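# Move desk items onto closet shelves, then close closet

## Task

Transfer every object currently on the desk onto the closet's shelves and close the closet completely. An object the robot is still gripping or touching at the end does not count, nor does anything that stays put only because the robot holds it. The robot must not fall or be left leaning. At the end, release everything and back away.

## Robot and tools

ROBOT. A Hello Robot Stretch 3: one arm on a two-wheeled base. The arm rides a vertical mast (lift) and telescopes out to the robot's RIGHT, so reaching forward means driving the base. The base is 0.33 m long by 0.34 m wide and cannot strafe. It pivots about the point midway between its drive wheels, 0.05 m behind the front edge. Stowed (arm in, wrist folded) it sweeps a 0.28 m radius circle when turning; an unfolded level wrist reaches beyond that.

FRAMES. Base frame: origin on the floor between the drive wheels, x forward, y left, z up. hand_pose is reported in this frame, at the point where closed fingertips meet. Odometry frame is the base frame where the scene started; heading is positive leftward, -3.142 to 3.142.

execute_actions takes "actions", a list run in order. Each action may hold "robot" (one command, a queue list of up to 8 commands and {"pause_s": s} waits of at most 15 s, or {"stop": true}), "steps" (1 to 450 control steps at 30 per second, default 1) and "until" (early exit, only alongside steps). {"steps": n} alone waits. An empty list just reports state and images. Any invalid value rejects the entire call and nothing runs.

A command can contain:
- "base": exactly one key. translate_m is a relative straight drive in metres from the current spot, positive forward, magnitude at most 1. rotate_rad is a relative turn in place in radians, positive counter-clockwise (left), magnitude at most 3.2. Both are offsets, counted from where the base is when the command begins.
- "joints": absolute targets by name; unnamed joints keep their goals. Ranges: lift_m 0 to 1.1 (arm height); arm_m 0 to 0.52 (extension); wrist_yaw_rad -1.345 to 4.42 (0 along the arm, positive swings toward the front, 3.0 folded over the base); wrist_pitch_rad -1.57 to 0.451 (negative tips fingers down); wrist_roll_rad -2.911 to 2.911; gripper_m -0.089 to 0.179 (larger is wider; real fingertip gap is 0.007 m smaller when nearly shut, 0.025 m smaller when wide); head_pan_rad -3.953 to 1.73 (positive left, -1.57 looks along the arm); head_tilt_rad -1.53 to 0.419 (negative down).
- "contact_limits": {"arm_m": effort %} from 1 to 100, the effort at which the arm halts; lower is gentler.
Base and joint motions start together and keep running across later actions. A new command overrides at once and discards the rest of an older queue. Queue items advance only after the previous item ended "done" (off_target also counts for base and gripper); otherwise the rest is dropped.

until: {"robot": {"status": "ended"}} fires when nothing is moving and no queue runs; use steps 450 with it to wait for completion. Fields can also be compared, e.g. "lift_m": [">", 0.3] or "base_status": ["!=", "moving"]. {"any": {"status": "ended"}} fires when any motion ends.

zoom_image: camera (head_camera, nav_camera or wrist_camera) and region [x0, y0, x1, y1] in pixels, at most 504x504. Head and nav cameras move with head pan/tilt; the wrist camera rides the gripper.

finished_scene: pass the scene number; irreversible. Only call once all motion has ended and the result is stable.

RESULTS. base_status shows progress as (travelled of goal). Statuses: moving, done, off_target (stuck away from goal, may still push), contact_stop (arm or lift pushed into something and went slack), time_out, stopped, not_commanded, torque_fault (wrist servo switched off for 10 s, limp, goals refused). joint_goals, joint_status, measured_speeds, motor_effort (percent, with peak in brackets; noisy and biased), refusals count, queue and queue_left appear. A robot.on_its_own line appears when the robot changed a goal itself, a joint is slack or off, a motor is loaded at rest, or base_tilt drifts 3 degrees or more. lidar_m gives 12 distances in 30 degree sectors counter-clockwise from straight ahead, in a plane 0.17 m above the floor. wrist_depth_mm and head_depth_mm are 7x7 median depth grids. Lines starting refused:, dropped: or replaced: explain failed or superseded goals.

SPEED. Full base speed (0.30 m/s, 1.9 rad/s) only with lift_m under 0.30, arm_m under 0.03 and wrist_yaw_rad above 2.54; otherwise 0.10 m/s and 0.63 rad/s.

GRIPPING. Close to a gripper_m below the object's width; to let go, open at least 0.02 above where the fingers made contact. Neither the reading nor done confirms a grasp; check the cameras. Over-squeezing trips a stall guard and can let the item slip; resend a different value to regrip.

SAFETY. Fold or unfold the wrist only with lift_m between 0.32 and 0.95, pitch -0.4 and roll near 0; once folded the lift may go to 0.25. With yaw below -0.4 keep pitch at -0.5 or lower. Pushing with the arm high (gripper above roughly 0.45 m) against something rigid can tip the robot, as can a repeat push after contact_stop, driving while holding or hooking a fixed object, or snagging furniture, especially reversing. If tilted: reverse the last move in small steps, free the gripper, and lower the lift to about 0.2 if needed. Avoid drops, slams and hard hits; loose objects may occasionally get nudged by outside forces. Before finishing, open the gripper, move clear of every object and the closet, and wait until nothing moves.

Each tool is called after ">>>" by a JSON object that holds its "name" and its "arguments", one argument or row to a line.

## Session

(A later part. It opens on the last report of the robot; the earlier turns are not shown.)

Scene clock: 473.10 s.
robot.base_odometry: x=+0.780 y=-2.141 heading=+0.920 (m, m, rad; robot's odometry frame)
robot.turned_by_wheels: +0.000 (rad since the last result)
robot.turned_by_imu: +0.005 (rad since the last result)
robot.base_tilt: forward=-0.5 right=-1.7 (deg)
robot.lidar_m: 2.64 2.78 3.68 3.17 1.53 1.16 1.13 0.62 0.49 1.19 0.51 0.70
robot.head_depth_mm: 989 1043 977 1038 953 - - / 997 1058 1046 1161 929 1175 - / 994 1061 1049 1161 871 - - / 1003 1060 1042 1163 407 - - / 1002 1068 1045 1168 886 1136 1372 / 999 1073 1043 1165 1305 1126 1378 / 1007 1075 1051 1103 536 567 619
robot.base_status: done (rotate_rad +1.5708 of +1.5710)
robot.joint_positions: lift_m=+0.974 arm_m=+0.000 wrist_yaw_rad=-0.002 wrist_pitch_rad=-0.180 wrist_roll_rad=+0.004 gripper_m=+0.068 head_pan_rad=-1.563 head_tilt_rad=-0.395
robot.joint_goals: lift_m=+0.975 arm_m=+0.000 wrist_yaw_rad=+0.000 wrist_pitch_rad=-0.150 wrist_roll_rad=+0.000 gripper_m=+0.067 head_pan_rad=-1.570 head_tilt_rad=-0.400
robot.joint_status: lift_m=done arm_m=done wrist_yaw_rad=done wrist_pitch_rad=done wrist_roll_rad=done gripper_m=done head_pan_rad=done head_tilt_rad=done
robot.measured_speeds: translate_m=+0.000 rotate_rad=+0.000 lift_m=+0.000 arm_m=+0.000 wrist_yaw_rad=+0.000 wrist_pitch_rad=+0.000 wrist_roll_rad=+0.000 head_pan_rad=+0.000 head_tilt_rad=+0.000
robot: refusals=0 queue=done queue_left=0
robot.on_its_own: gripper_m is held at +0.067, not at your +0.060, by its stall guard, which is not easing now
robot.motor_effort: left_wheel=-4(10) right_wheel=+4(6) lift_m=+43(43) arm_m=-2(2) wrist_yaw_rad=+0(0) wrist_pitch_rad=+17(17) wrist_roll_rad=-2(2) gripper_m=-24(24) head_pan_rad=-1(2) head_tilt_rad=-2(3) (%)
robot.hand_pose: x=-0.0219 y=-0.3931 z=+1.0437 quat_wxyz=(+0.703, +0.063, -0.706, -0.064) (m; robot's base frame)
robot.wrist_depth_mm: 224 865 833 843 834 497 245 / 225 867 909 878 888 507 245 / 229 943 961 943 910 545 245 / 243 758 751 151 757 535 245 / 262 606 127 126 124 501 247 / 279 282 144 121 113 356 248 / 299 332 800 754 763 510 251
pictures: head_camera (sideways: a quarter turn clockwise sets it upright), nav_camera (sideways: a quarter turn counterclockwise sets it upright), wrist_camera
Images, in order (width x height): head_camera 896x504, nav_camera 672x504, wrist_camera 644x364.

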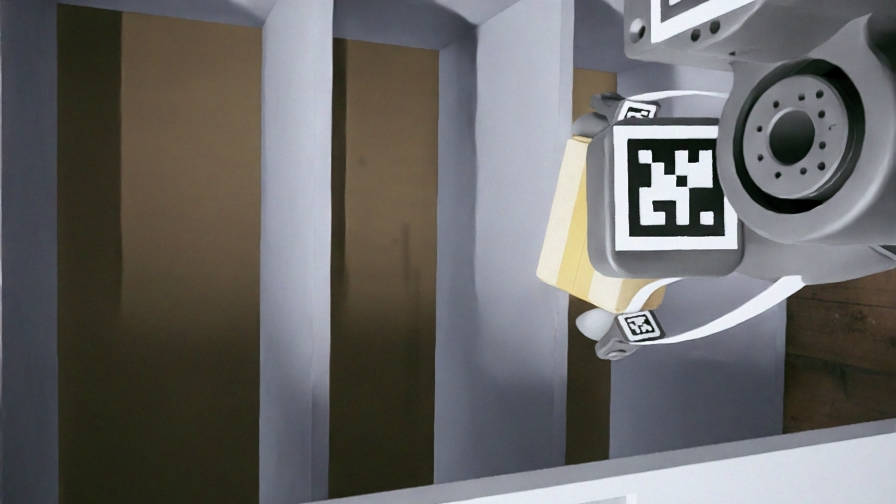

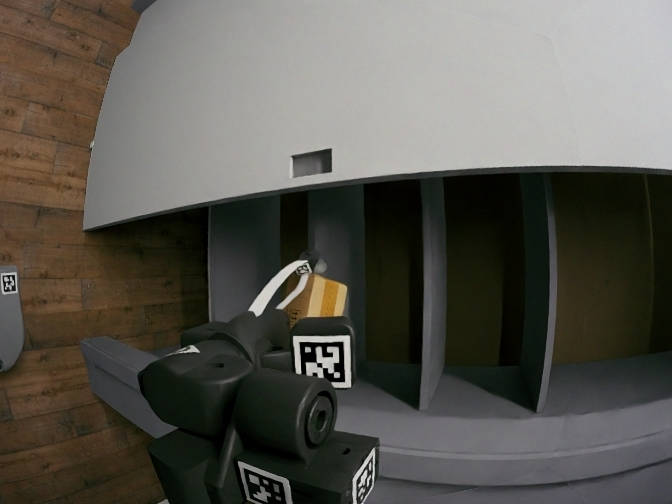

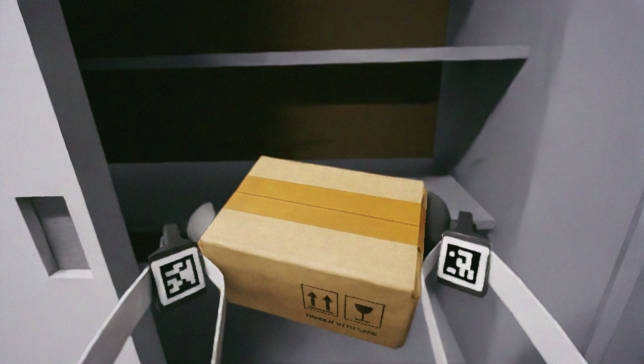

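>>> {"name": "execute_actions", "arguments": {
  "actions": [
    {"robot":[{"joints":{"lift_m":0.81}},{"joints":{"arm_m":0.49},"contact_limits":{"arm_m":10}}],"steps":300,"until":{"robot":{"status":"ended"}}}
  ]
}}

Scene clock: 485.50 s.
robot.base_odometry: x=+0.780 y=-2.141 heading=+0.920 (m, m, rad; robot's odometry frame)
robot.turned_by_wheels: +0.000 (rad since the last result)
robot.turned_by_imu: +0.001 (rad since the last result)
robot.base_tilt: forward=-0.6 right=-1.7 (deg)
robot.lidar_m: 2.64 2.78 3.69 3.18 1.53 1.16 1.13 0.62 0.49 1.19 0.51 0.70
robot.head_depth_mm: 986 1046 978 1033 961 953 - / 987 1058 1043 1165 - 1104 1383 / 992 1065 1042 1200 1348 1130 1377 / 990 1063 1043 1186 1343 1135 1383 / 997 1067 1042 1165 1304 1138 1378 / 998 1068 1041 1165 1306 1132 1381 / 1001 1069 1042 1093 537 565 618
robot.base_status: done (rotate_rad +1.5708 of +1.5710)
robot.joint_positions: lift_m=+0.810 arm_m=+0.490 wrist_yaw_rad=-0.002 wrist_pitch_rad=-0.178 wrist_roll_rad=+0.004 gripper_m=+0.068 head_pan_rad=-1.563 head_tilt_rad=-0.395
robot.joint_goals: lift_m=+0.810 arm_m=+0.490 wrist_yaw_rad=+0.000 wrist_pitch_rad=-0.150 wrist_roll_rad=+0.000 gripper_m=+0.067 head_pan_rad=-1.570 head_tilt_rad=-0.400
robot.joint_status: lift_m=done arm_m=done wrist_yaw_rad=done wrist_pitch_rad=done wrist_roll_rad=done gripper_m=done head_pan_rad=done head_tilt_rad=done
robot.measured_speeds: translate_m=+0.000 rotate_rad=+0.000 lift_m=+0.000 arm_m=+0.000 wrist_yaw_rad=+0.000 wrist_pitch_rad=+0.000 wrist_roll_rad=+0.000 head_pan_rad=+0.000 head_tilt_rad=+0.000
robot: refusals=0 queue=done queue_left=0
robot.on_its_own: gripper_m is held at +0.067, not at your +0.060, by its stall guard, which is not easing now
robot.motor_effort: left_wheel=-4(4) right_wheel=+4(4) lift_m=+18(45) arm_m=+3(6) wrist_yaw_rad=+0(0) wrist_pitch_rad=+17(17) wrist_roll_rad=-2(2) gripper_m=-24(24) head_pan_rad=-3(1) head_tilt_rad=-2(2) (%)
robot.contact_limits: arm_m 10 (drawing in: default 15, maximum 25; extending or still: default 22, maximum 35)
robot.hand_pose: x=-0.0219 y=-0.8825 z=+0.8800 quat_wxyz=(+0.703, +0.063, -0.706, -0.064) (m; robot's base frame)
robot.wrist_depth_mm: 416 408 401 399 397 393 380 / 434 440 429 424 424 406 377 / 464 453 449 450 456 434 381 / 367 363 331 150 338 336 331 / 258 256 127 125 124 241 236 / 196 196 143 121 113 186 185 / 160 158 157 146 148 153 151
pictures: head_camera (sideways: a quarter turn clockwise sets it upright), nav_camera (sideways: a quarter turn counterclockwise sets it upright), wrist_camera
Images, in order (width x height): head_camera 896x504, nav_camera 672x504, wrist_camera 644x364.

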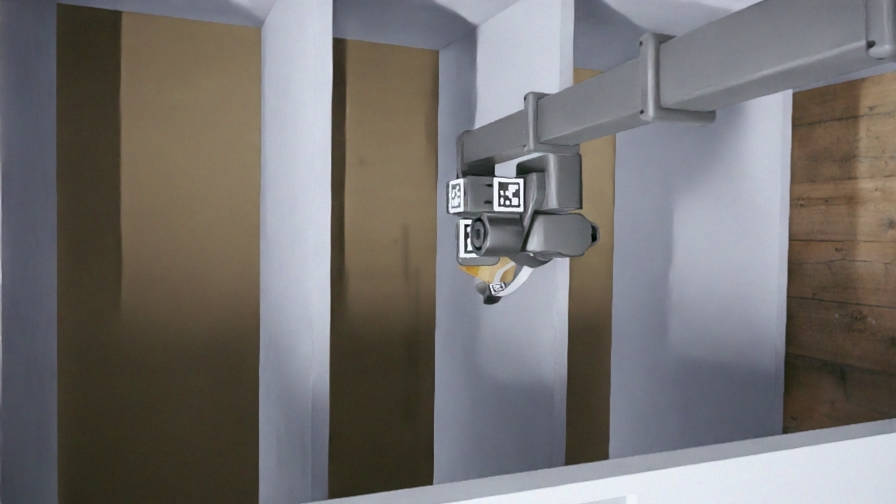

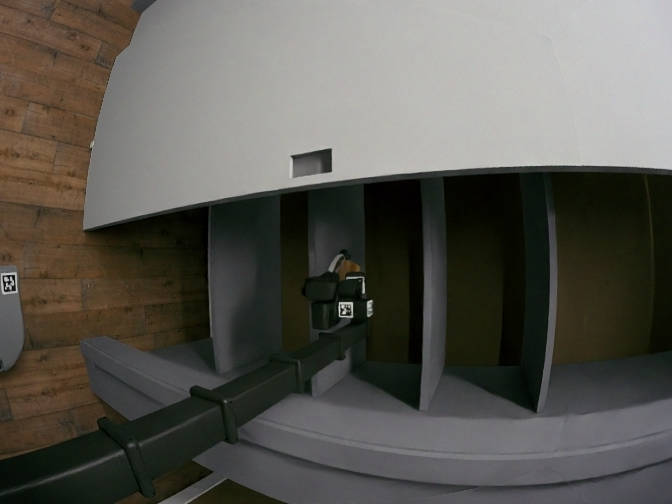

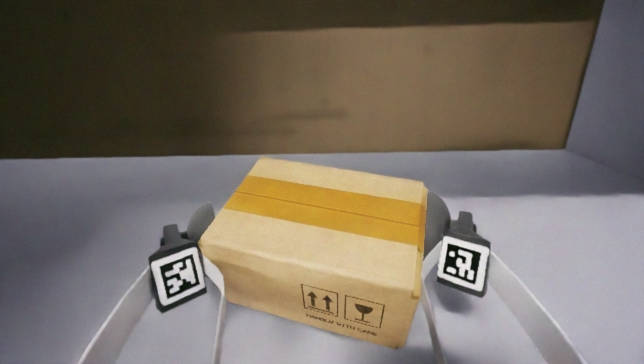

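>>> {"name": "execute_actions", "arguments": {
  "actions": [
    {"robot":{"joints":{"lift_m":0.78}},"steps":90,"until":{"robot":{"status":"ended"}}}
  ]
}}

Scene clock: 497.10 s.
robot.base_odometry: x=+0.780 y=-2.141 heading=+0.921 (m, m, rad; robot's odometry frame)
robot.turned_by_wheels: +0.000 (rad since the last result)
robot.turned_by_imu: +0.001 (rad since the last result)
robot.base_tilt: forward=-0.5 right=-1.7 (deg)
robot.lidar_m: 2.64 2.78 3.69 3.19 1.53 1.16 1.13 0.61 0.49 1.19 0.51 0.70
robot.head_depth_mm: 982 1045 980 1040 962 1018 - / 989 1059 1043 1166 934 - 1377 / 991 1063 1043 1188 1302 1130 1379 / 994 1069 1038 1194 1326 1132 1374 / 1000 1063 1044 1166 1308 1133 1372 / 999 1071 1049 1159 1314 1142 1382 / 1003 1075 1038 1095 535 566 618
robot.base_status: done (rotate_rad +1.5709 of +1.5710)
robot.joint_positions: lift_m=+0.781 arm_m=+0.490 wrist_yaw_rad=+0.001 wrist_pitch_rad=-0.125 wrist_roll_rad=-0.002 gripper_m=+0.068 head_pan_rad=-1.563 head_tilt_rad=-0.395
robot.joint_goals: lift_m=+0.780 arm_m=+0.490 wrist_yaw_rad=+0.000 wrist_pitch_rad=-0.150 wrist_roll_rad=+0.000 gripper_m=+0.067 head_pan_rad=-1.570 head_tilt_rad=-0.400
robot.joint_status: lift_m=done arm_m=done wrist_yaw_rad=done wrist_pitch_rad=done wrist_roll_rad=done gripper_m=done head_pan_rad=done head_tilt_rad=done
robot.measured_speeds: translate_m=+0.000 rotate_rad=+0.000 lift_m=+0.000 arm_m=+0.000 wrist_yaw_rad=+0.000 wrist_pitch_rad=+0.000 wrist_roll_rad=+0.000 head_pan_rad=+0.000 head_tilt_rad=+0.000
robot: refusals=0 queue=done queue_left=0
robot.on_its_own: gripper_m is held at +0.067, not at your +0.060, by its stall guard, which is not easing now
robot.motor_effort: left_wheel=-3(4) right_wheel=+1(4) lift_m=+13(21) arm_m=+2(3) wrist_yaw_rad=-2(0) wrist_pitch_rad=-15(17) wrist_roll_rad=+0(2) gripper_m=-23(24) head_pan_rad=-2(2) head_tilt_rad=-2(2) (%)
robot.contact_limits: arm_m 10 (drawing in: default 15, maximum 25; extending or still: default 22, maximum 35)
robot.hand_pose: x=-0.0212 y=-0.8860 z=+0.8636 quat_wxyz=(+0.707, +0.045, -0.705, -0.044) (m; robot's base frame)
robot.wrist_depth_mm: 407 408 401 408 399 402 386 / 436 434 427 426 423 414 380 / 458 457 448 447 449 431 386 / 359 350 309 152 325 320 315 / 231 231 128 119 117 219 215 / 174 172 140 123 114 162 163 / 138 137 136 130 129 133 132
pictures: head_camera (sideways: a quarter turn clockwise sets it upright), nav_camera (sideways: a quarter turn counterclockwise sets it upright), wrist_camera
Images, in order (width x height): head_camera 896x504, nav_camera 672x504, wrist_camera 644x364.

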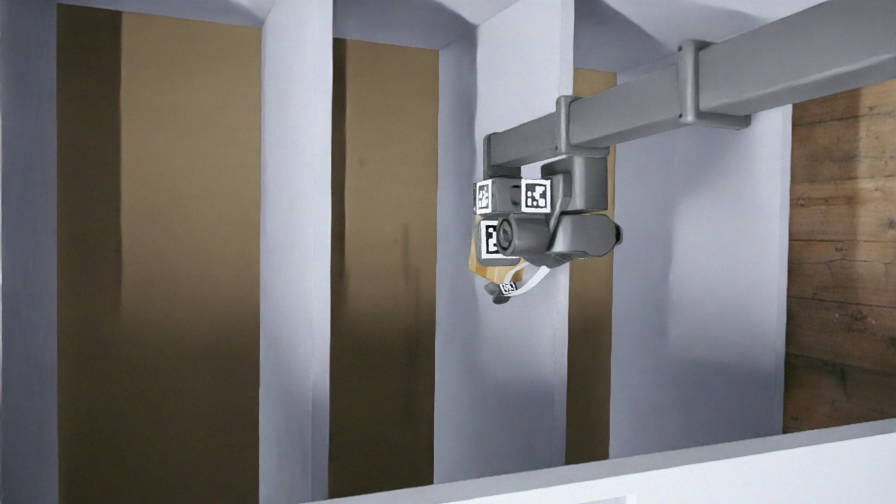

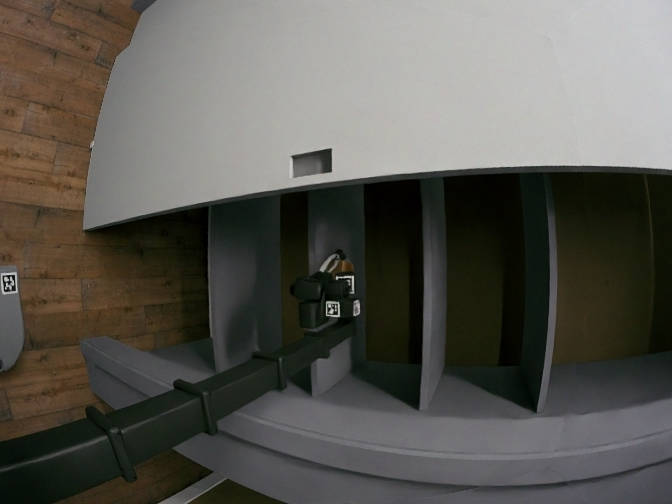

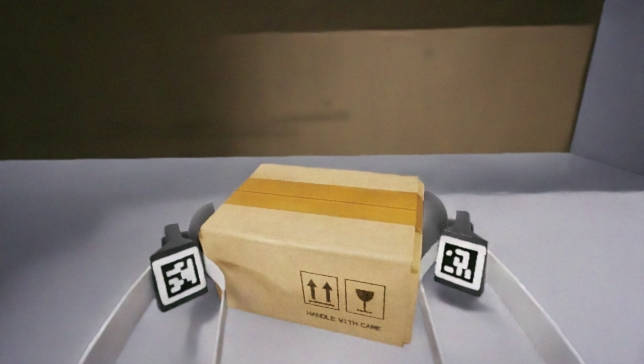

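>>> {"name": "execute_actions", "arguments": {
  "actions": [
    {"robot":{"joints":{"lift_m":0.76}},"steps":90,"until":{"robot":{"status":"ended"}}}
  ]
}}

Scene clock: 499.00 s.
robot.base_odometry: x=+0.780 y=-2.141 heading=+0.921 (m, m, rad; robot's odometry frame)
robot.turned_by_wheels: +0.000 (rad since the last result)
robot.turned_by_imu: +0.000 (rad since the last result)
robot.base_tilt: forward=-0.6 right=-1.7 (deg)
robot.lidar_m: 2.64 2.78 3.69 3.18 1.54 1.16 1.13 0.61 0.49 1.19 0.51 0.70
robot.head_depth_mm: 990 1048 970 1034 957 1020 - / 994 1055 1049 1164 930 - 1381 / 993 1057 1040 1170 - 1137 1371 / 992 1064 1044 1192 1314 1128 1385 / 993 1075 1042 1163 1313 1125 1384 / 1001 1073 1044 1170 1304 1132 1395 / 1003 1077 1046 1094 537 567 617
robot.base_status: done (rotate_rad +1.5709 of +1.5710)
robot.joint_positions: lift_m=+0.766 arm_m=+0.490 wrist_yaw_rad=+0.001 wrist_pitch_rad=-0.086 wrist_roll_rad=-0.001 gripper_m=+0.068 head_pan_rad=-1.563 head_tilt_rad=-0.395
robot.joint_goals: lift_m=+0.766 arm_m=+0.490 wrist_yaw_rad=+0.000 wrist_pitch_rad=-0.150 wrist_roll_rad=+0.000 gripper_m=+0.067 head_pan_rad=-1.570 head_tilt_rad=-0.400
robot.joint_status: lift_m=contact_stop arm_m=done wrist_yaw_rad=done wrist_pitch_rad=done wrist_roll_rad=done gripper_m=done head_pan_rad=done head_tilt_rad=done
robot.measured_speeds: translate_m=+0.000 rotate_rad=+0.000 lift_m=-0.005 arm_m=+0.000 wrist_yaw_rad=+0.000 wrist_pitch_rad=+0.048 wrist_roll_rad=+0.024 head_pan_rad=+0.000 head_tilt_rad=+0.000
robot: refusals=0 queue=dropped queue_left=0
robot.on_its_own: gripper_m is held at +0.067, not at your +0.060, by its stall guard, which is not easing now; lift_m is slack since a contact_stop, until your next command for it (your +0.760 is given up)
robot.motor_effort: left_wheel=-3(3) right_wheel=+1(2) lift_m=+29(25) arm_m=+3(2) wrist_yaw_rad=-1(1) wrist_pitch_rad=-40(42) wrist_roll_rad=+0(1) gripper_m=-23(24) head_pan_rad=-3(3) head_tilt_rad=-2(3) (%)
robot.contact_limits: arm_m 10 (drawing in: default 15, maximum 25; extending or still: default 22, maximum 35)
robot.hand_pose: x=-0.0211 y=-0.8880 z=+0.8585 quat_wxyz=(+0.707, +0.031, -0.706, -0.030) (m; robot's base frame)
robot.wrist_depth_mm: 416 411 404 412 404 400 383 / 436 431 430 428 416 419 387 / 452 460 455 445 437 437 379 / 378 367 357 156 332 329 318 / 229 229 128 118 112 213 210 / 168 167 139 125 117 157 155 / 134 130 129 127 122 125 124
pictures: head_camera (sideways: a quarter turn clockwise sets it upright), nav_camera (sideways: a quarter turn counterclockwise sets it upright), wrist_camera
Images, in order (width x height): head_camera 896x504, nav_camera 672x504, wrist_camera 644x364.

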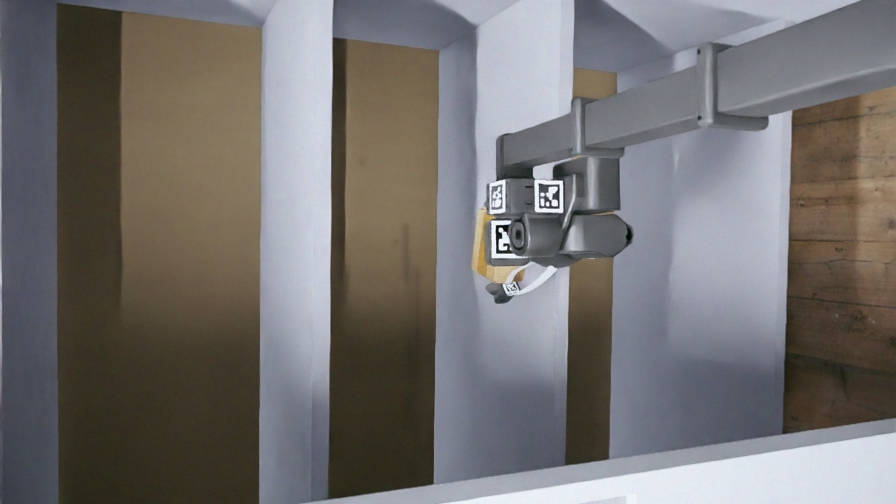

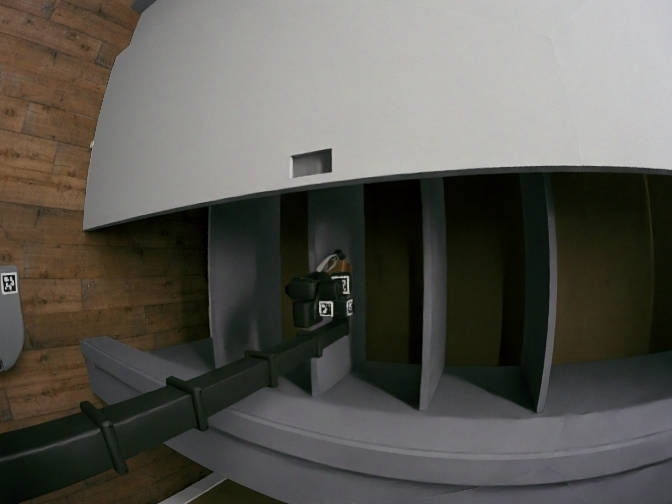

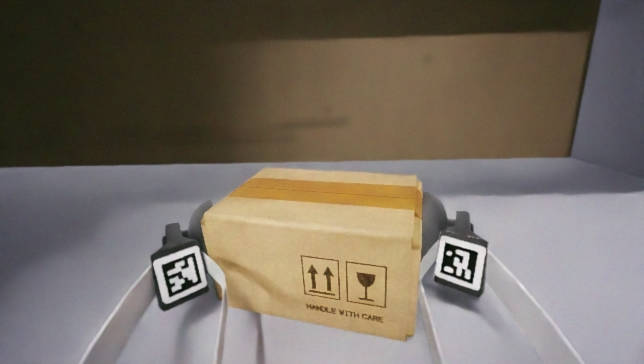

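>>> {"name": "execute_actions", "arguments": {
  "actions": [
    {"robot":[{"joints":{"lift_m":0.785,"gripper_m":0.16}},{"joints":{"lift_m":0.82}},{"joints":{"arm_m":0.0}}],"steps":300,"until":{"robot":{"status":"ended"}}}
  ]
}}

>>> {"name": "execute_actions", "arguments": {
  "actions": [
    {"robot":[{"joints":{"wrist_pitch_rad":-1.4,"gripper_m":0.05}},{"base":{"rotate_rad":1.571}},{"base":{"translate_m":0.4}},{"joints":{"wrist_pitch_rad":-0.4}},{"joints":{"wrist_yaw_rad":3.0,"head_pan_rad":0,"head_tilt_rad":-0.5}},{"joints":{"lift_m":0.25}}],"steps":450,"until":{"robot":{"status":"ended"}}}
  ]
}}

Scene clock: 511.17 s.
robot.base_odometry: x=+0.780 y=-2.141 heading=+0.921 (m, m, rad; robot's odometry frame)
robot.turned_by_wheels: +0.000 (rad since the last result)
robot.turned_by_imu: +0.001 (rad since the last result)
robot.base_tilt: forward=-0.6 right=-1.7 (deg)
robot.lidar_m: 2.64 2.78 3.69 3.18 1.54 1.16 1.13 0.61 0.49 1.19 0.51 0.70
robot.head_depth_mm: 988 1051 975 1032 958 1066 1004 / 989 1057 1048 1164 1308 1136 1339 / 989 1061 1049 1172 1308 1134 1414 / 997 1071 1048 1163 1316 1142 1376 / 996 1068 1047 1158 1313 1129 1354 / 997 1065 1046 1163 1306 1136 1356 / 1001 1069 1048 1096 536 569 620
robot.base_status: done (rotate_rad +1.5709 of +1.5710)
robot.joint_positions: lift_m=+0.820 arm_m=+0.000 wrist_yaw_rad=+0.001 wrist_pitch_rad=-0.165 wrist_roll_rad=+0.004 gripper_m=+0.160 head_pan_rad=-1.563 head_tilt_rad=-0.395
robot.joint_goals: lift_m=+0.820 arm_m=+0.000 wrist_yaw_rad=+0.000 wrist_pitch_rad=-0.150 wrist_roll_rad=+0.000 gripper_m=+0.160 head_pan_rad=-1.570 head_tilt_rad=-0.400
robot.joint_status: lift_m=done arm_m=done wrist_yaw_rad=done wrist_pitch_rad=done wrist_roll_rad=done gripper_m=done head_pan_rad=done head_tilt_rad=done
robot.measured_speeds: translate_m=+0.000 rotate_rad=+0.000 lift_m=+0.000 arm_m=+0.000 wrist_yaw_rad=+0.000 wrist_pitch_rad=+0.000 wrist_roll_rad=+0.000 head_pan_rad=+0.000 head_tilt_rad=+0.000
robot: refusals=0 queue=done queue_left=0
robot.motor_effort: left_wheel=-3(3) right_wheel=+2(2) lift_m=+42(46) arm_m=-2(4) wrist_yaw_rad=-1(2) wrist_pitch_rad=+9(38) wrist_roll_rad=-2(3) gripper_m=+1(98) head_pan_rad=-3(1) head_tilt_rad=-2(3) (%)
robot.hand_pose: x=-0.0211 y=-0.3941 z=+0.8924 quat_wxyz=(+0.704, +0.059, -0.706, -0.058) (m; robot's base frame)
robot.wrist_depth_mm: 223 838 827 831 825 542 245 / 222 887 847 886 862 548 247 / 230 763 728 586 658 530 246 / 239 - - - 966 550 250 / 255 293 - - 918 519 247 / 276 - 778 750 749 605 238 / 295 304 - - - 383 262
pictures: head_camera (sideways: a quarter turn clockwise sets it upright), nav_camera (sideways: a quarter turn counterclockwise sets it upright), wrist_camera
Images, in order (width x height): head_camera 896x504, nav_camera 672x504, wrist_camera 644x364.

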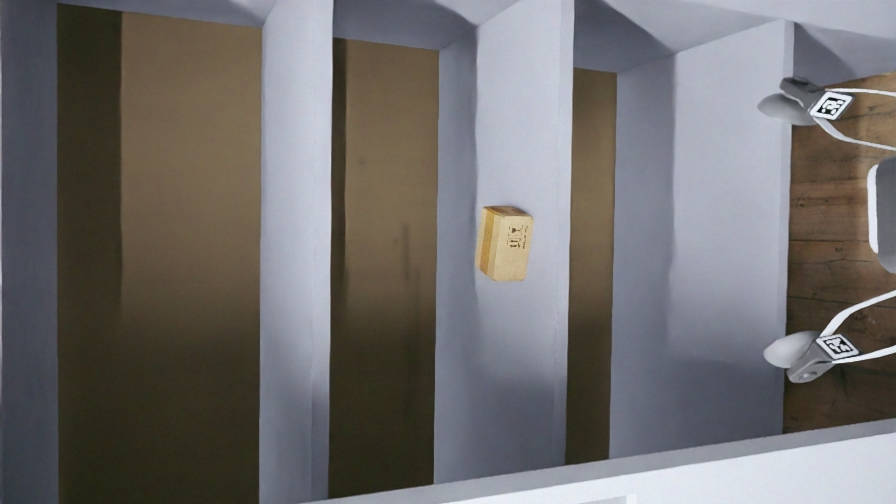

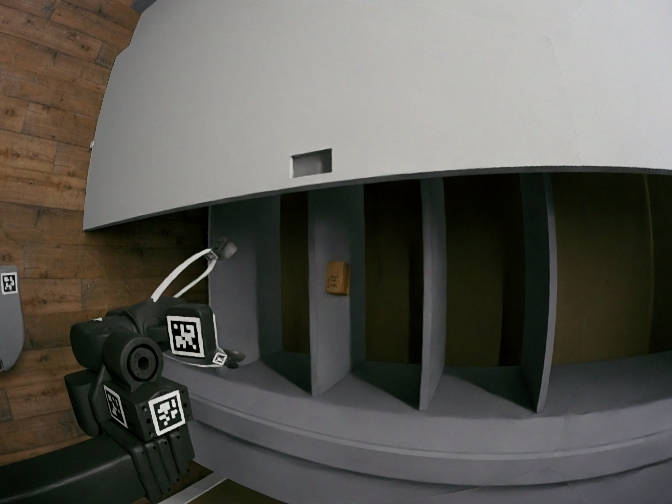

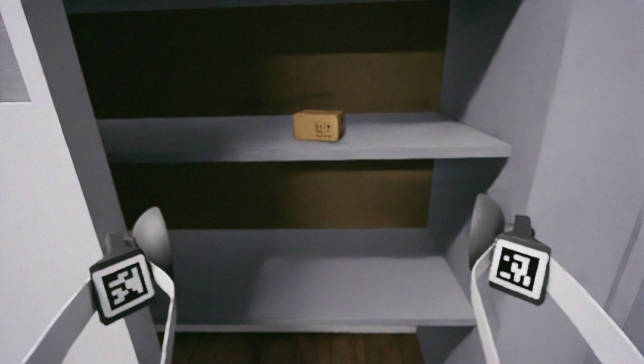

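Scene clock: 526.17 s.
robot.base_odometry: x=+0.462 y=-1.898 heading=+2.491 (m, m, rad; robot's odometry frame)
robot.turned_by_wheels: +1.571 (rad since the last result)
robot.turned_by_imu: +1.580 (rad since the last result)
robot.base_tilt: forward=-0.6 right=-1.7 (deg)
robot.lidar_m: 2.78 1.50 1.14 1.11 1.17 0.86 0.89 0.92 1.30 2.66 2.80 3.27
robot.head_depth_mm: 2687 2940 3191 2657 1965 1597 1311 / 2661 2749 3131 2629 2018 1578 1314 / 2653 2799 3142 2638 1967 1583 1317 / 2665 2841 3167 2667 1988 1598 1331 / 2624 2861 3140 2628 1991 1583 1324 / 2682 2837 3135 2666 1991 1590 1309 / 2737 2809 3109 2602 1966 1573 1321
robot.base_status: done (translate_m +0.4000 of +0.4000)
robot.joint_positions: lift_m=+0.766 arm_m=+0.000 wrist_yaw_rad=+2.997 wrist_pitch_rad=-0.418 wrist_roll_rad=+0.004 gripper_m=+0.050 head_pan_rad=-0.007 head_tilt_rad=-0.493
robot.joint_goals: lift_m=+0.250 arm_m=+0.000 wrist_yaw_rad=+3.000 wrist_pitch_rad=-0.400 wrist_roll_rad=+0.000 gripper_m=+0.050 head_pan_rad=+0.000 head_tilt_rad=-0.500
robot.joint_status: lift_m=moving arm_m=done wrist_yaw_rad=done wrist_pitch_rad=done wrist_roll_rad=done gripper_m=done head_pan_rad=done head_tilt_rad=done
robot.measured_speeds: translate_m=+0.000 rotate_rad=+0.000 lift_m=-0.110 arm_m=+0.000 wrist_yaw_rad=+0.000 wrist_pitch_rad=+0.000 wrist_roll_rad=+0.000 head_pan_rad=+0.000 head_tilt_rad=+0.000
robot: refusals=0 queue=running queue_left=0
robot.motor_effort: left_wheel=-4(8) right_wheel=+3(7) lift_m=+15(40) arm_m=-2(2) wrist_yaw_rad=+1(1) wrist_pitch_rad=+10(12) wrist_roll_rad=-2(2) gripper_m=+1(97) head_pan_rad=+3(29) head_tilt_rad=-3(12) (%)
robot.hand_pose: x=+0.0110 y=+0.0768 z=+0.7782 quat_wxyz=(+0.197, +0.702, +0.096, +0.678) (m; robot's base frame)
robot.wrist_depth_mm: 927 - - - - - - / - - - - - - - / - - - - - - - / - - - - - - - / - - - - - - - / - - - - - - - / 931 909 910 915 897 913 904
pictures: head_camera (sideways: a quarter turn clockwise sets it upright), nav_camera (sideways: a quarter turn counterclockwise sets it upright), wrist_camera
Images, in order (width x height): head_camera 896x504, nav_camera 672x504, wrist_camera 644x364.

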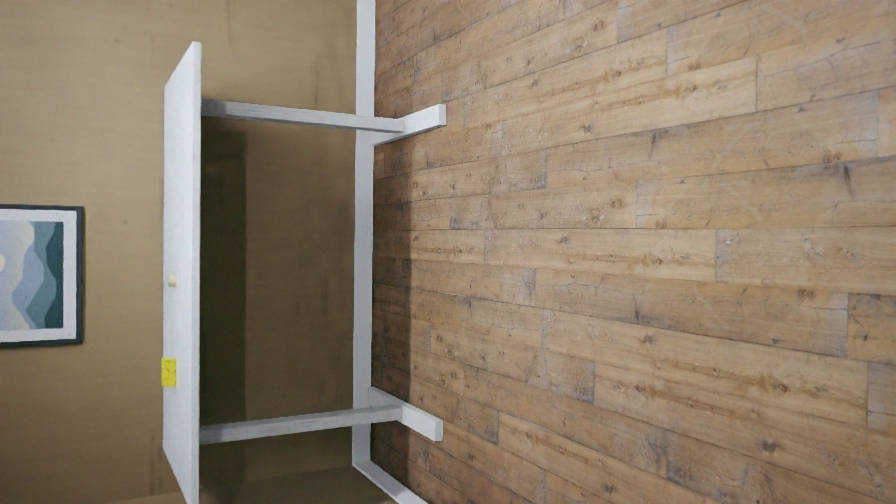

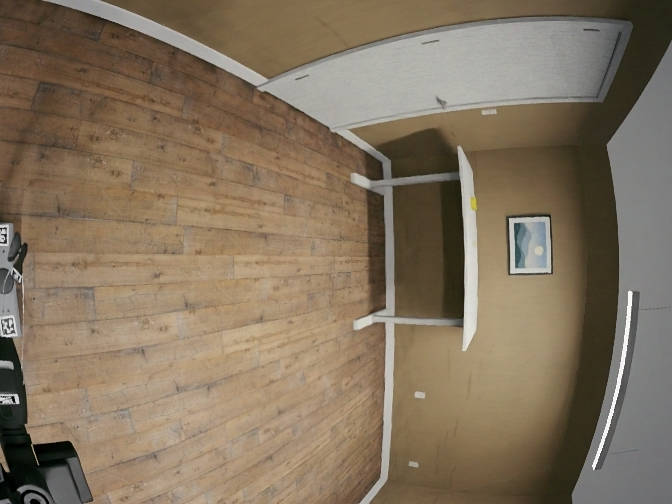

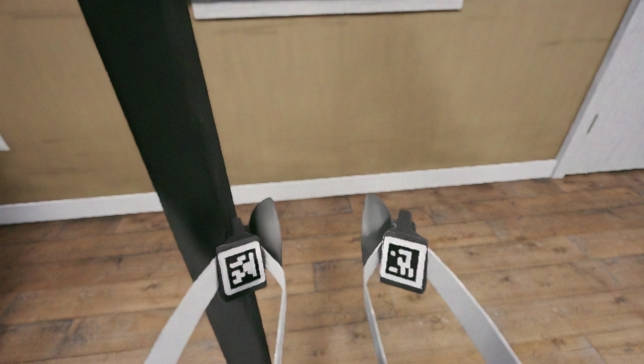

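>>> {"name": "execute_actions", "arguments": {
  "actions": [
    {"steps":200,"until":{"robot":{"status":"ended"}}},
    {"robot":[{"base":{"translate_m":1.0}},{"base":{"translate_m":1.0}}],"steps":450,"until":{"robot":{"status":"ended"}}}
  ]
}}

Scene clock: 545.63 s.
robot.base_odometry: x=-1.130 y=-0.688 heading=+2.491 (m, m, rad; robot's odometry frame)
robot.turned_by_wheels: +0.000 (rad since the last result)
robot.turned_by_imu: +0.021 (rad since the last result)
robot.base_tilt: forward=-0.5 right=-1.7 (deg)
robot.lidar_m: 1.19 0.96 1.01 0.96 1.03 1.52 2.85 3.05 2.84 2.78 1.58 0.95
robot.head_depth_mm: 968 1046 1074 712 532 1494 1311 / 947 1057 1073 712 531 1499 1321 / 966 1060 1066 711 532 1495 1315 / 959 1065 1074 707 531 1484 1328 / 965 1065 1061 707 532 1531 1323 / 965 1073 1068 709 533 1530 1316 / 986 1074 1063 708 532 1527 1315
robot.base_status: done (translate_m +1.0000 of +1.0000)
robot.joint_positions: lift_m=+0.250 arm_m=+0.000 wrist_yaw_rad=+2.998 wrist_pitch_rad=-0.418 wrist_roll_rad=+0.004 gripper_m=+0.050 head_pan_rad=-0.007 head_tilt_rad=-0.495
robot.joint_goals: lift_m=+0.250 arm_m=+0.000 wrist_yaw_rad=+3.000 wrist_pitch_rad=-0.400 wrist_roll_rad=+0.000 gripper_m=+0.050 head_pan_rad=+0.000 head_tilt_rad=-0.500
robot.joint_status: lift_m=done arm_m=done wrist_yaw_rad=done wrist_pitch_rad=done wrist_roll_rad=done gripper_m=done head_pan_rad=done head_tilt_rad=done
robot.measured_speeds: translate_m=+0.000 rotate_rad=+0.000 lift_m=+0.000 arm_m=+0.000 wrist_yaw_rad=+0.000 wrist_pitch_rad=+0.000 wrist_roll_rad=+0.000 head_pan_rad=+0.000 head_tilt_rad=+0.000
robot: refusals=0 queue=done queue_left=0
robot.motor_effort: left_wheel=-4(9) right_wheel=+3(9) lift_m=+17(17) arm_m=-1(2) wrist_yaw_rad=+0(1) wrist_pitch_rad=+11(11) wrist_roll_rad=-2(2) gripper_m=+1(0) head_pan_rad=+2(4) head_tilt_rad=-2(3) (%)
robot.hand_pose: x=+0.0108 y=+0.0768 z=+0.2631 quat_wxyz=(+0.196, +0.702, +0.097, +0.678) (m; robot's base frame)
robot.wrist_depth_mm: 838 - 883 906 912 952 969 / 918 - 941 - - - - / 870 876 857 834 825 785 758 / 672 678 665 654 657 641 657 / 533 537 - 549 536 530 516 / 448 - - - 428 445 437 / - - - - 385 378 383
pictures: head_camera (sideways: a quarter turn clockwise sets it upright), nav_camera (sideways: a quarter turn counterclockwise sets it upright), wrist_camera
Images, in order (width x height): head_camera 896x504, nav_camera 672x504, wrist_camera 644x364.

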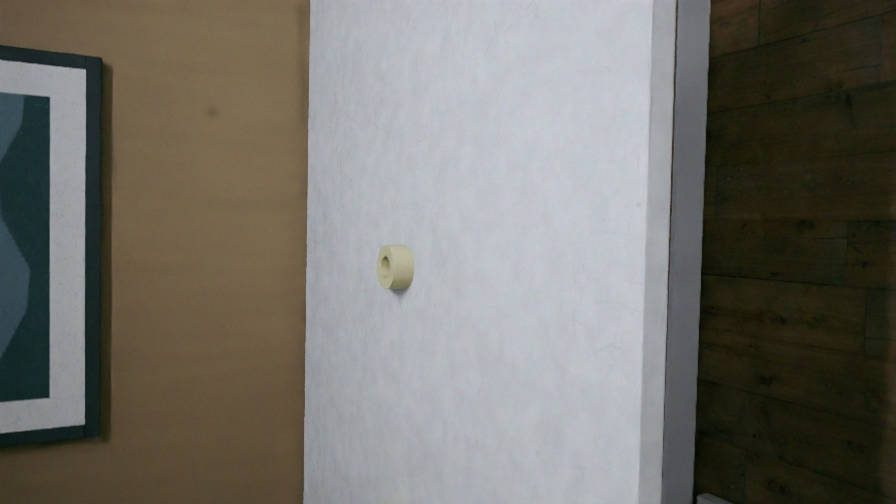

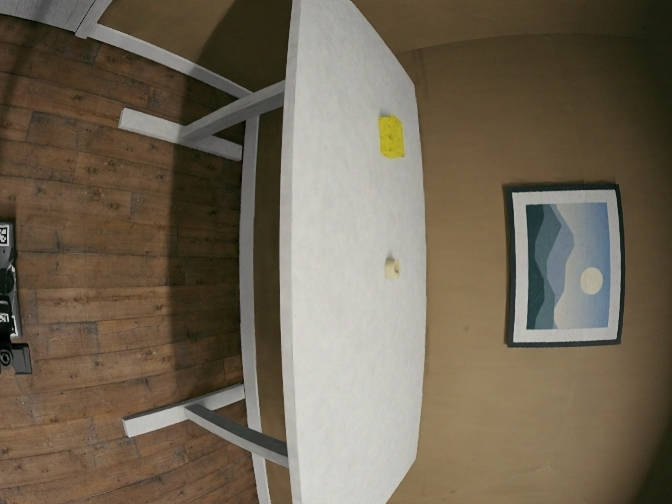

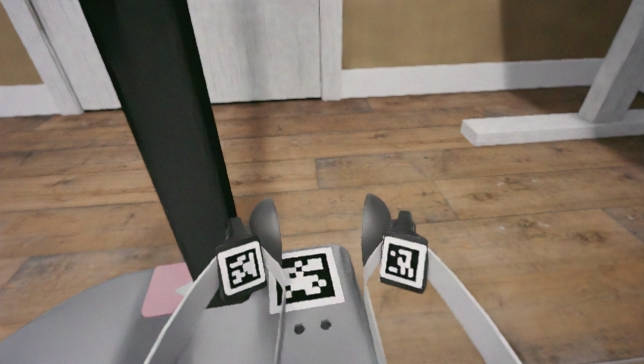

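>>> {"name": "execute_actions", "arguments": {
  "actions": [
    {"robot":[{"base":{"rotate_rad":1.55},"joints":{"lift_m":0.9,"head_pan_rad":-1.57,"head_tilt_rad":-0.6}},{"joints":{"wrist_yaw_rad":1.57}},{"joints":{"lift_m":1.07}},{"joints":{"wrist_yaw_rad":0,"wrist_pitch_rad":-0.5,"gripper_m":0.15}}],"steps":450,"until":{"robot":{"status":"ended"}}}
  ]
}}

Scene clock: 564.40 s.
robot.base_odometry: x=-1.130 y=-0.688 heading=-2.242 (m, m, rad; robot's odometry frame)
robot.turned_by_wheels: +1.550 (rad since the last result)
robot.turned_by_imu: +1.554 (rad since the last result)
robot.base_tilt: forward=-0.5 right=-1.7 (deg)
robot.lidar_m: 0.96 1.02 1.48 2.84 3.03 2.85 2.78 1.61 0.94 1.18 0.97 1.01
robot.head_depth_mm: 966 - - - - - 1217 / 971 - - - - - 1197 / 973 - - - - - 1221 / 991 1077 - 623 1616 1422 1251 / 991 1071 822 623 518 1476 1244 / 993 1085 818 623 518 1461 1244 / 1000 1082 819 597 518 1463 1241
robot.base_status: done (rotate_rad +1.5498 of +1.5500)
robot.joint_positions: lift_m=+1.070 arm_m=+0.000 wrist_yaw_rad=+0.003 wrist_pitch_rad=-0.511 wrist_roll_rad=+0.004 gripper_m=+0.150 head_pan_rad=-1.563 head_tilt_rad=-0.593
robot.joint_goals: lift_m=+1.070 arm_m=+0.000 wrist_yaw_rad=+0.000 wrist_pitch_rad=-0.500 wrist_roll_rad=+0.000 gripper_m=+0.150 head_pan_rad=-1.570 head_tilt_rad=-0.600
robot.joint_status: lift_m=done arm_m=done wrist_yaw_rad=done wrist_pitch_rad=done wrist_roll_rad=done gripper_m=done head_pan_rad=done head_tilt_rad=done
robot.measured_speeds: translate_m=+0.000 rotate_rad=+0.000 lift_m=+0.000 arm_m=+0.000 wrist_yaw_rad=+0.000 wrist_pitch_rad=+0.000 wrist_roll_rad=+0.000 head_pan_rad=+0.000 head_tilt_rad=+0.000
robot: refusals=0 queue=done queue_left=0
robot.motor_effort: left_wheel=-4(11) right_wheel=+3(10) lift_m=+42(44) arm_m=-2(2) wrist_yaw_rad=-2(5) wrist_pitch_rad=+6(11) wrist_roll_rad=-2(2) gripper_m=+1(98) head_pan_rad=-1(29) head_tilt_rad=-2(7) (%)
robot.hand_pose: x=-0.0209 y=-0.3570 z=+1.0619 quat_wxyz=(+0.683, +0.180, -0.685, -0.178) (m; robot's base frame)
robot.wrist_depth_mm: 860 827 835 830 804 800 795 / 614 556 602 605 600 592 596 / 475 471 468 465 459 456 449 / 382 375 378 374 370 373 367 / 317 325 310 313 311 321 306 / 290 - 286 287 280 918 274 / - - - - - - -
pictures: head_camera (sideways: a quarter turn clockwise sets it upright), nav_camera (sideways: a quarter turn counterclockwise sets it upright), wrist_camera
Images, in order (width x height): head_camera 896x504, nav_camera 672x504, wrist_camera 644x364.

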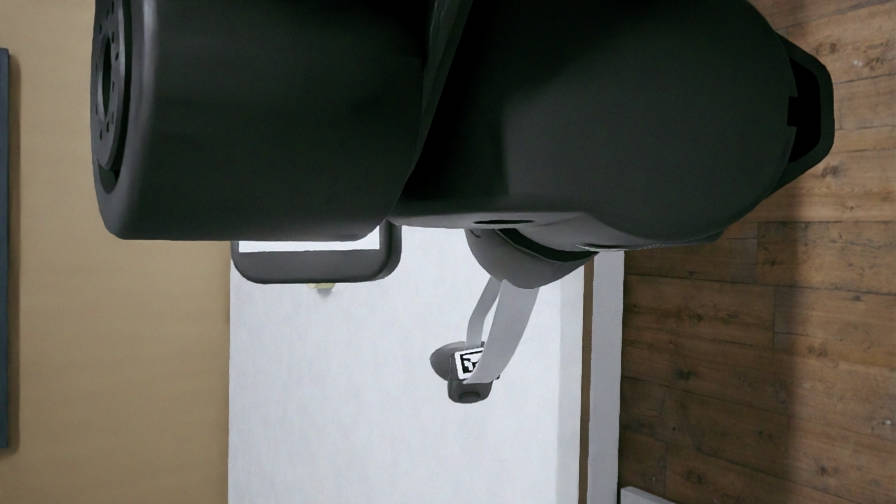

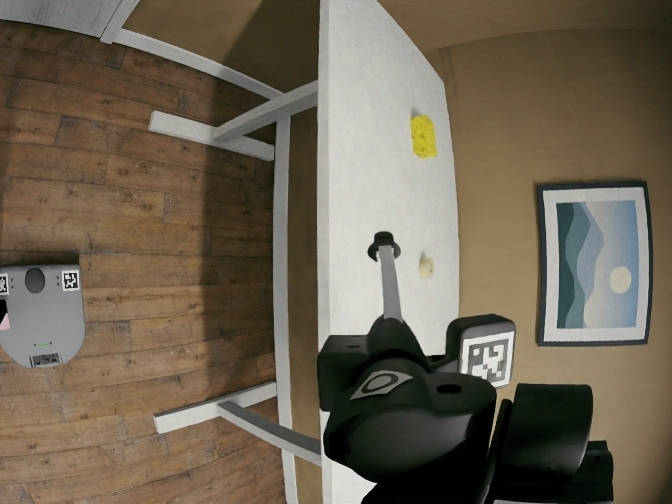

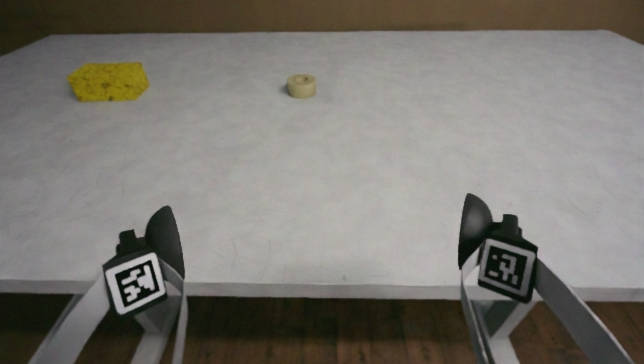

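>>> {"name": "execute_actions", "arguments": {
  "actions": [
    {"robot":[{"base":{"translate_m":0.035},"joints":{"arm_m":0.27,"lift_m":1.0,"gripper_m":0.12}}],"steps":450,"until":{"robot":{"status":"ended"}}}
  ]
}}

Scene clock: 569.47 s.
robot.base_odometry: x=-1.152 y=-0.715 heading=-2.242 (m, m, rad; robot's odometry frame)
robot.turned_by_wheels: +0.000 (rad since the last result)
robot.turned_by_imu: +0.001 (rad since the last result)
robot.base_tilt: forward=-0.6 right=-1.7 (deg)
robot.lidar_m: 0.93 0.99 1.43 2.84 3.04 2.88 2.82 1.61 0.97 1.18 0.94 0.98
robot.head_depth_mm: 978 - 778 599 520 1451 1249 / 986 - - 600 518 1475 1240 / 991 - - 599 517 1455 1244 / 994 1062 837 577 520 1461 1244 / 1000 1083 840 598 517 1470 1246 / 1001 1083 819 597 518 1445 1237 / 1000 1089 795 597 518 1467 1245
robot.base_status: done (translate_m +0.0350 of +0.0350)
robot.joint_positions: lift_m=+1.000 arm_m=+0.270 wrist_yaw_rad=+0.002 wrist_pitch_rad=-0.513 wrist_roll_rad=+0.004 gripper_m=+0.120 head_pan_rad=-1.563 head_tilt_rad=-0.593
robot.joint_goals: lift_m=+1.000 arm_m=+0.270 wrist_yaw_rad=+0.000 wrist_pitch_rad=-0.500 wrist_roll_rad=+0.000 gripper_m=+0.120 head_pan_rad=-1.570 head_tilt_rad=-0.600
robot.joint_status: lift_m=done arm_m=done wrist_yaw_rad=done wrist_pitch_rad=done wrist_roll_rad=done gripper_m=done head_pan_rad=done head_tilt_rad=done
robot.measured_speeds: translate_m=+0.000 rotate_rad=+0.000 lift_m=+0.000 arm_m=+0.000 wrist_yaw_rad=+0.000 wrist_pitch_rad=+0.000 wrist_roll_rad=+0.000 head_pan_rad=+0.000 head_tilt_rad=+0.000
robot: refusals=0 queue=done queue_left=0
robot.motor_effort: left_wheel=-4(6) right_wheel=+3(8) lift_m=+17(45) arm_m=+3(5) wrist_yaw_rad=-2(3) wrist_pitch_rad=+7(7) wrist_roll_rad=-2(2) gripper_m=+0(99) head_pan_rad=-2(1) head_tilt_rad=-3(3) (%)
robot.hand_pose: x=-0.0212 y=-0.6261 z=+0.9925 quat_wxyz=(+0.683, +0.180, -0.685, -0.179) (m; robot's base frame)
robot.wrist_depth_mm: 598 586 588 564 574 569 571 / 441 437 435 427 418 415 414 / 319 334 331 305 322 321 318 / 272 273 268 264 264 260 261 / 226 229 223 223 222 219 220 / 193 200 191 194 191 186 190 / 170 170 168 168 168 167 167
pictures: head_camera (sideways: a quarter turn clockwise sets it upright), nav_camera (sideways: a quarter turn counterclockwise sets it upright), wrist_camera
Images, in order (width x height): head_camera 896x504, nav_camera 672x504, wrist_camera 644x364.

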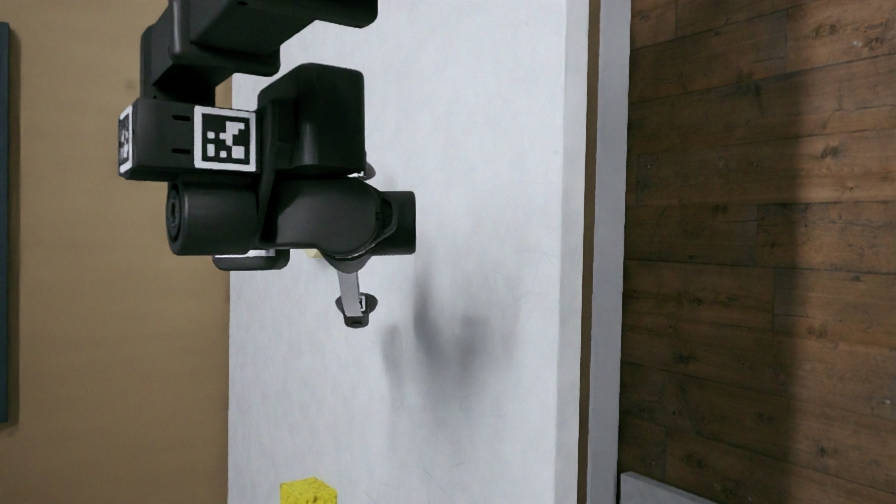

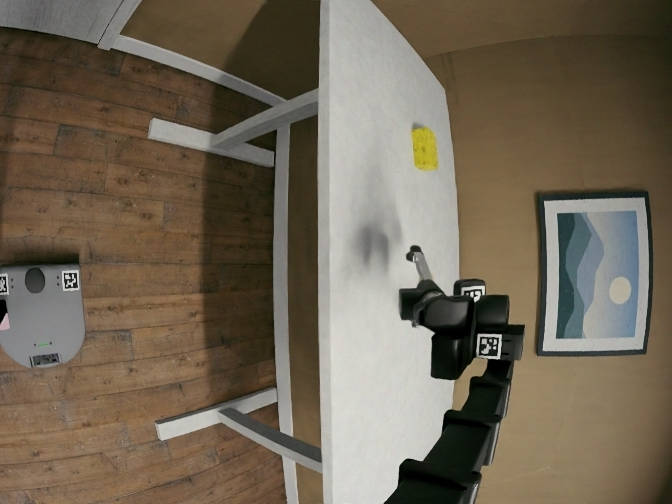

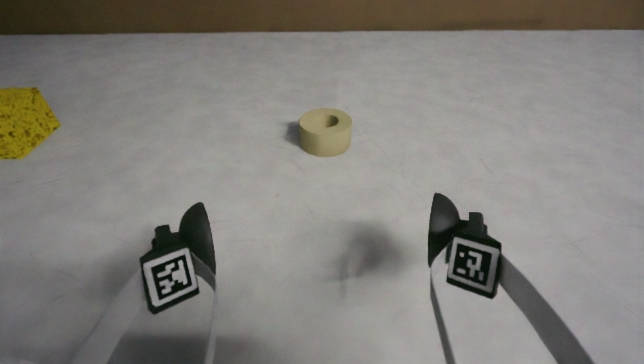

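>>> {"name": "execute_actions", "arguments": {
  "actions": [
    {"robot":[{"joints":{"lift_m":0.975}},{"joints":{"arm_m":0.42}}],"steps":450,"until":{"robot":{"status":"ended"}}}
  ]
}}

Scene clock: 575.50 s.
robot.base_odometry: x=-1.152 y=-0.715 heading=-2.242 (m, m, rad; robot's odometry frame)
robot.turned_by_wheels: +0.000 (rad since the last result)
robot.turned_by_imu: +0.001 (rad since the last result)
robot.base_tilt: forward=-0.6 right=-1.7 (deg)
robot.lidar_m: 0.93 0.99 1.42 2.84 3.02 2.88 2.82 1.61 0.97 1.18 0.94 0.98
robot.head_depth_mm: 989 1043 - 598 518 1459 1252 / 987 - 781 599 518 1457 1250 / 984 - 740 599 518 1462 1244 / 992 1058 741 596 518 1460 1247 / 998 1081 817 598 518 1454 1245 / 997 1087 818 597 517 1459 1242 / 1005 1088 793 597 518 1460 1246
robot.base_status: done (translate_m +0.0350 of +0.0350)
robot.joint_positions: lift_m=+0.975 arm_m=+0.420 wrist_yaw_rad=+0.002 wrist_pitch_rad=-0.513 wrist_roll_rad=+0.004 gripper_m=+0.120 head_pan_rad=-1.563 head_tilt_rad=-0.593
robot.joint_goals: lift_m=+0.975 arm_m=+0.420 wrist_yaw_rad=+0.000 wrist_pitch_rad=-0.500 wrist_roll_rad=+0.000 gripper_m=+0.120 head_pan_rad=-1.570 head_tilt_rad=-0.600
robot.joint_status: lift_m=done arm_m=done wrist_yaw_rad=done wrist_pitch_rad=done wrist_roll_rad=done gripper_m=done head_pan_rad=done head_tilt_rad=done
robot.measured_speeds: translate_m=+0.000 rotate_rad=+0.000 lift_m=+0.000 arm_m=+0.000 wrist_yaw_rad=+0.000 wrist_pitch_rad=+0.000 wrist_roll_rad=+0.000 head_pan_rad=+0.000 head_tilt_rad=+0.000
robot: refusals=0 queue=done queue_left=0
robot.motor_effort: left_wheel=-4(4) right_wheel=+3(3) lift_m=+17(20) arm_m=+4(4) wrist_yaw_rad=-2(2) wrist_pitch_rad=+7(7) wrist_roll_rad=-2(2) gripper_m=+0(0) head_pan_rad=-1(1) head_tilt_rad=-2(2) (%)
robot.hand_pose: x=-0.0212 y=-0.7761 z=+0.9675 quat_wxyz=(+0.683, +0.180, -0.685, -0.179) (m; robot's base frame)
robot.wrist_depth_mm: 468 468 465 461 452 459 450 / 378 380 374 368 361 351 358 / 285 287 282 280 279 278 276 / 230 231 229 227 226 224 222 / 193 195 191 163 184 188 187 / 166 170 164 159 163 158 162 / 145 144 145 144 143 143 142
pictures: head_camera (sideways: a quarter turn clockwise sets it upright), nav_camera (sideways: a quarter turn counterclockwise sets it upright), wrist_camera
Images, in order (width x height): head_camera 896x504, nav_camera 672x504, wrist_camera 644x364.

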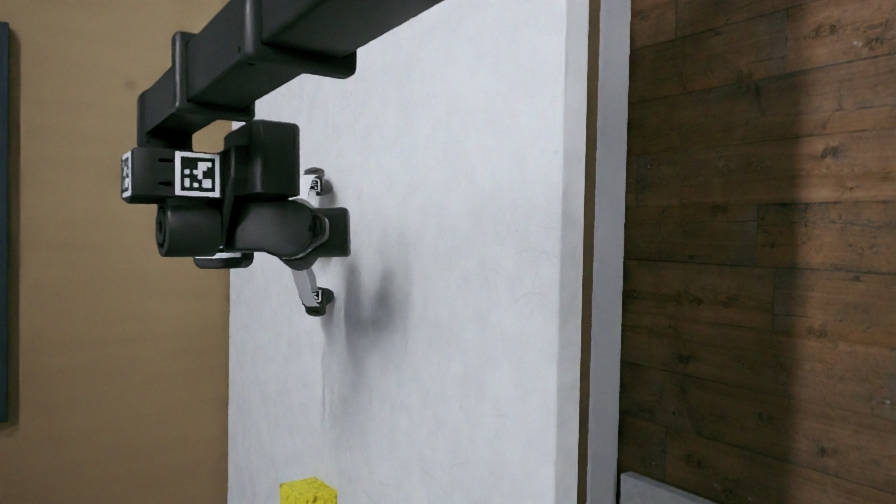

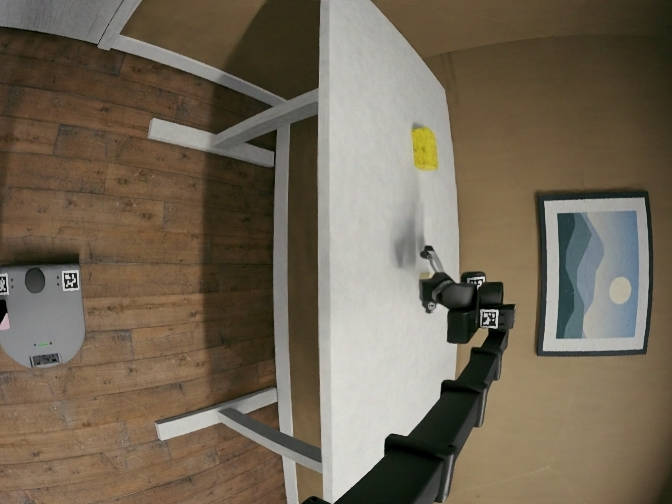

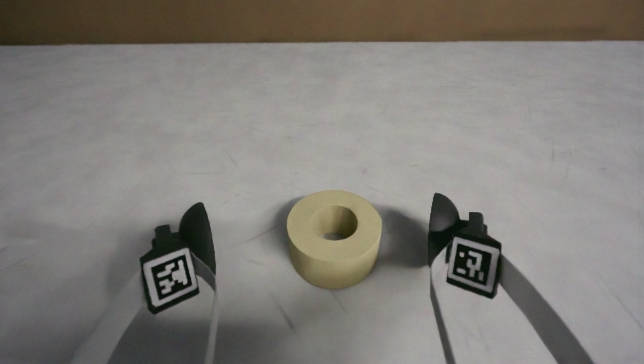

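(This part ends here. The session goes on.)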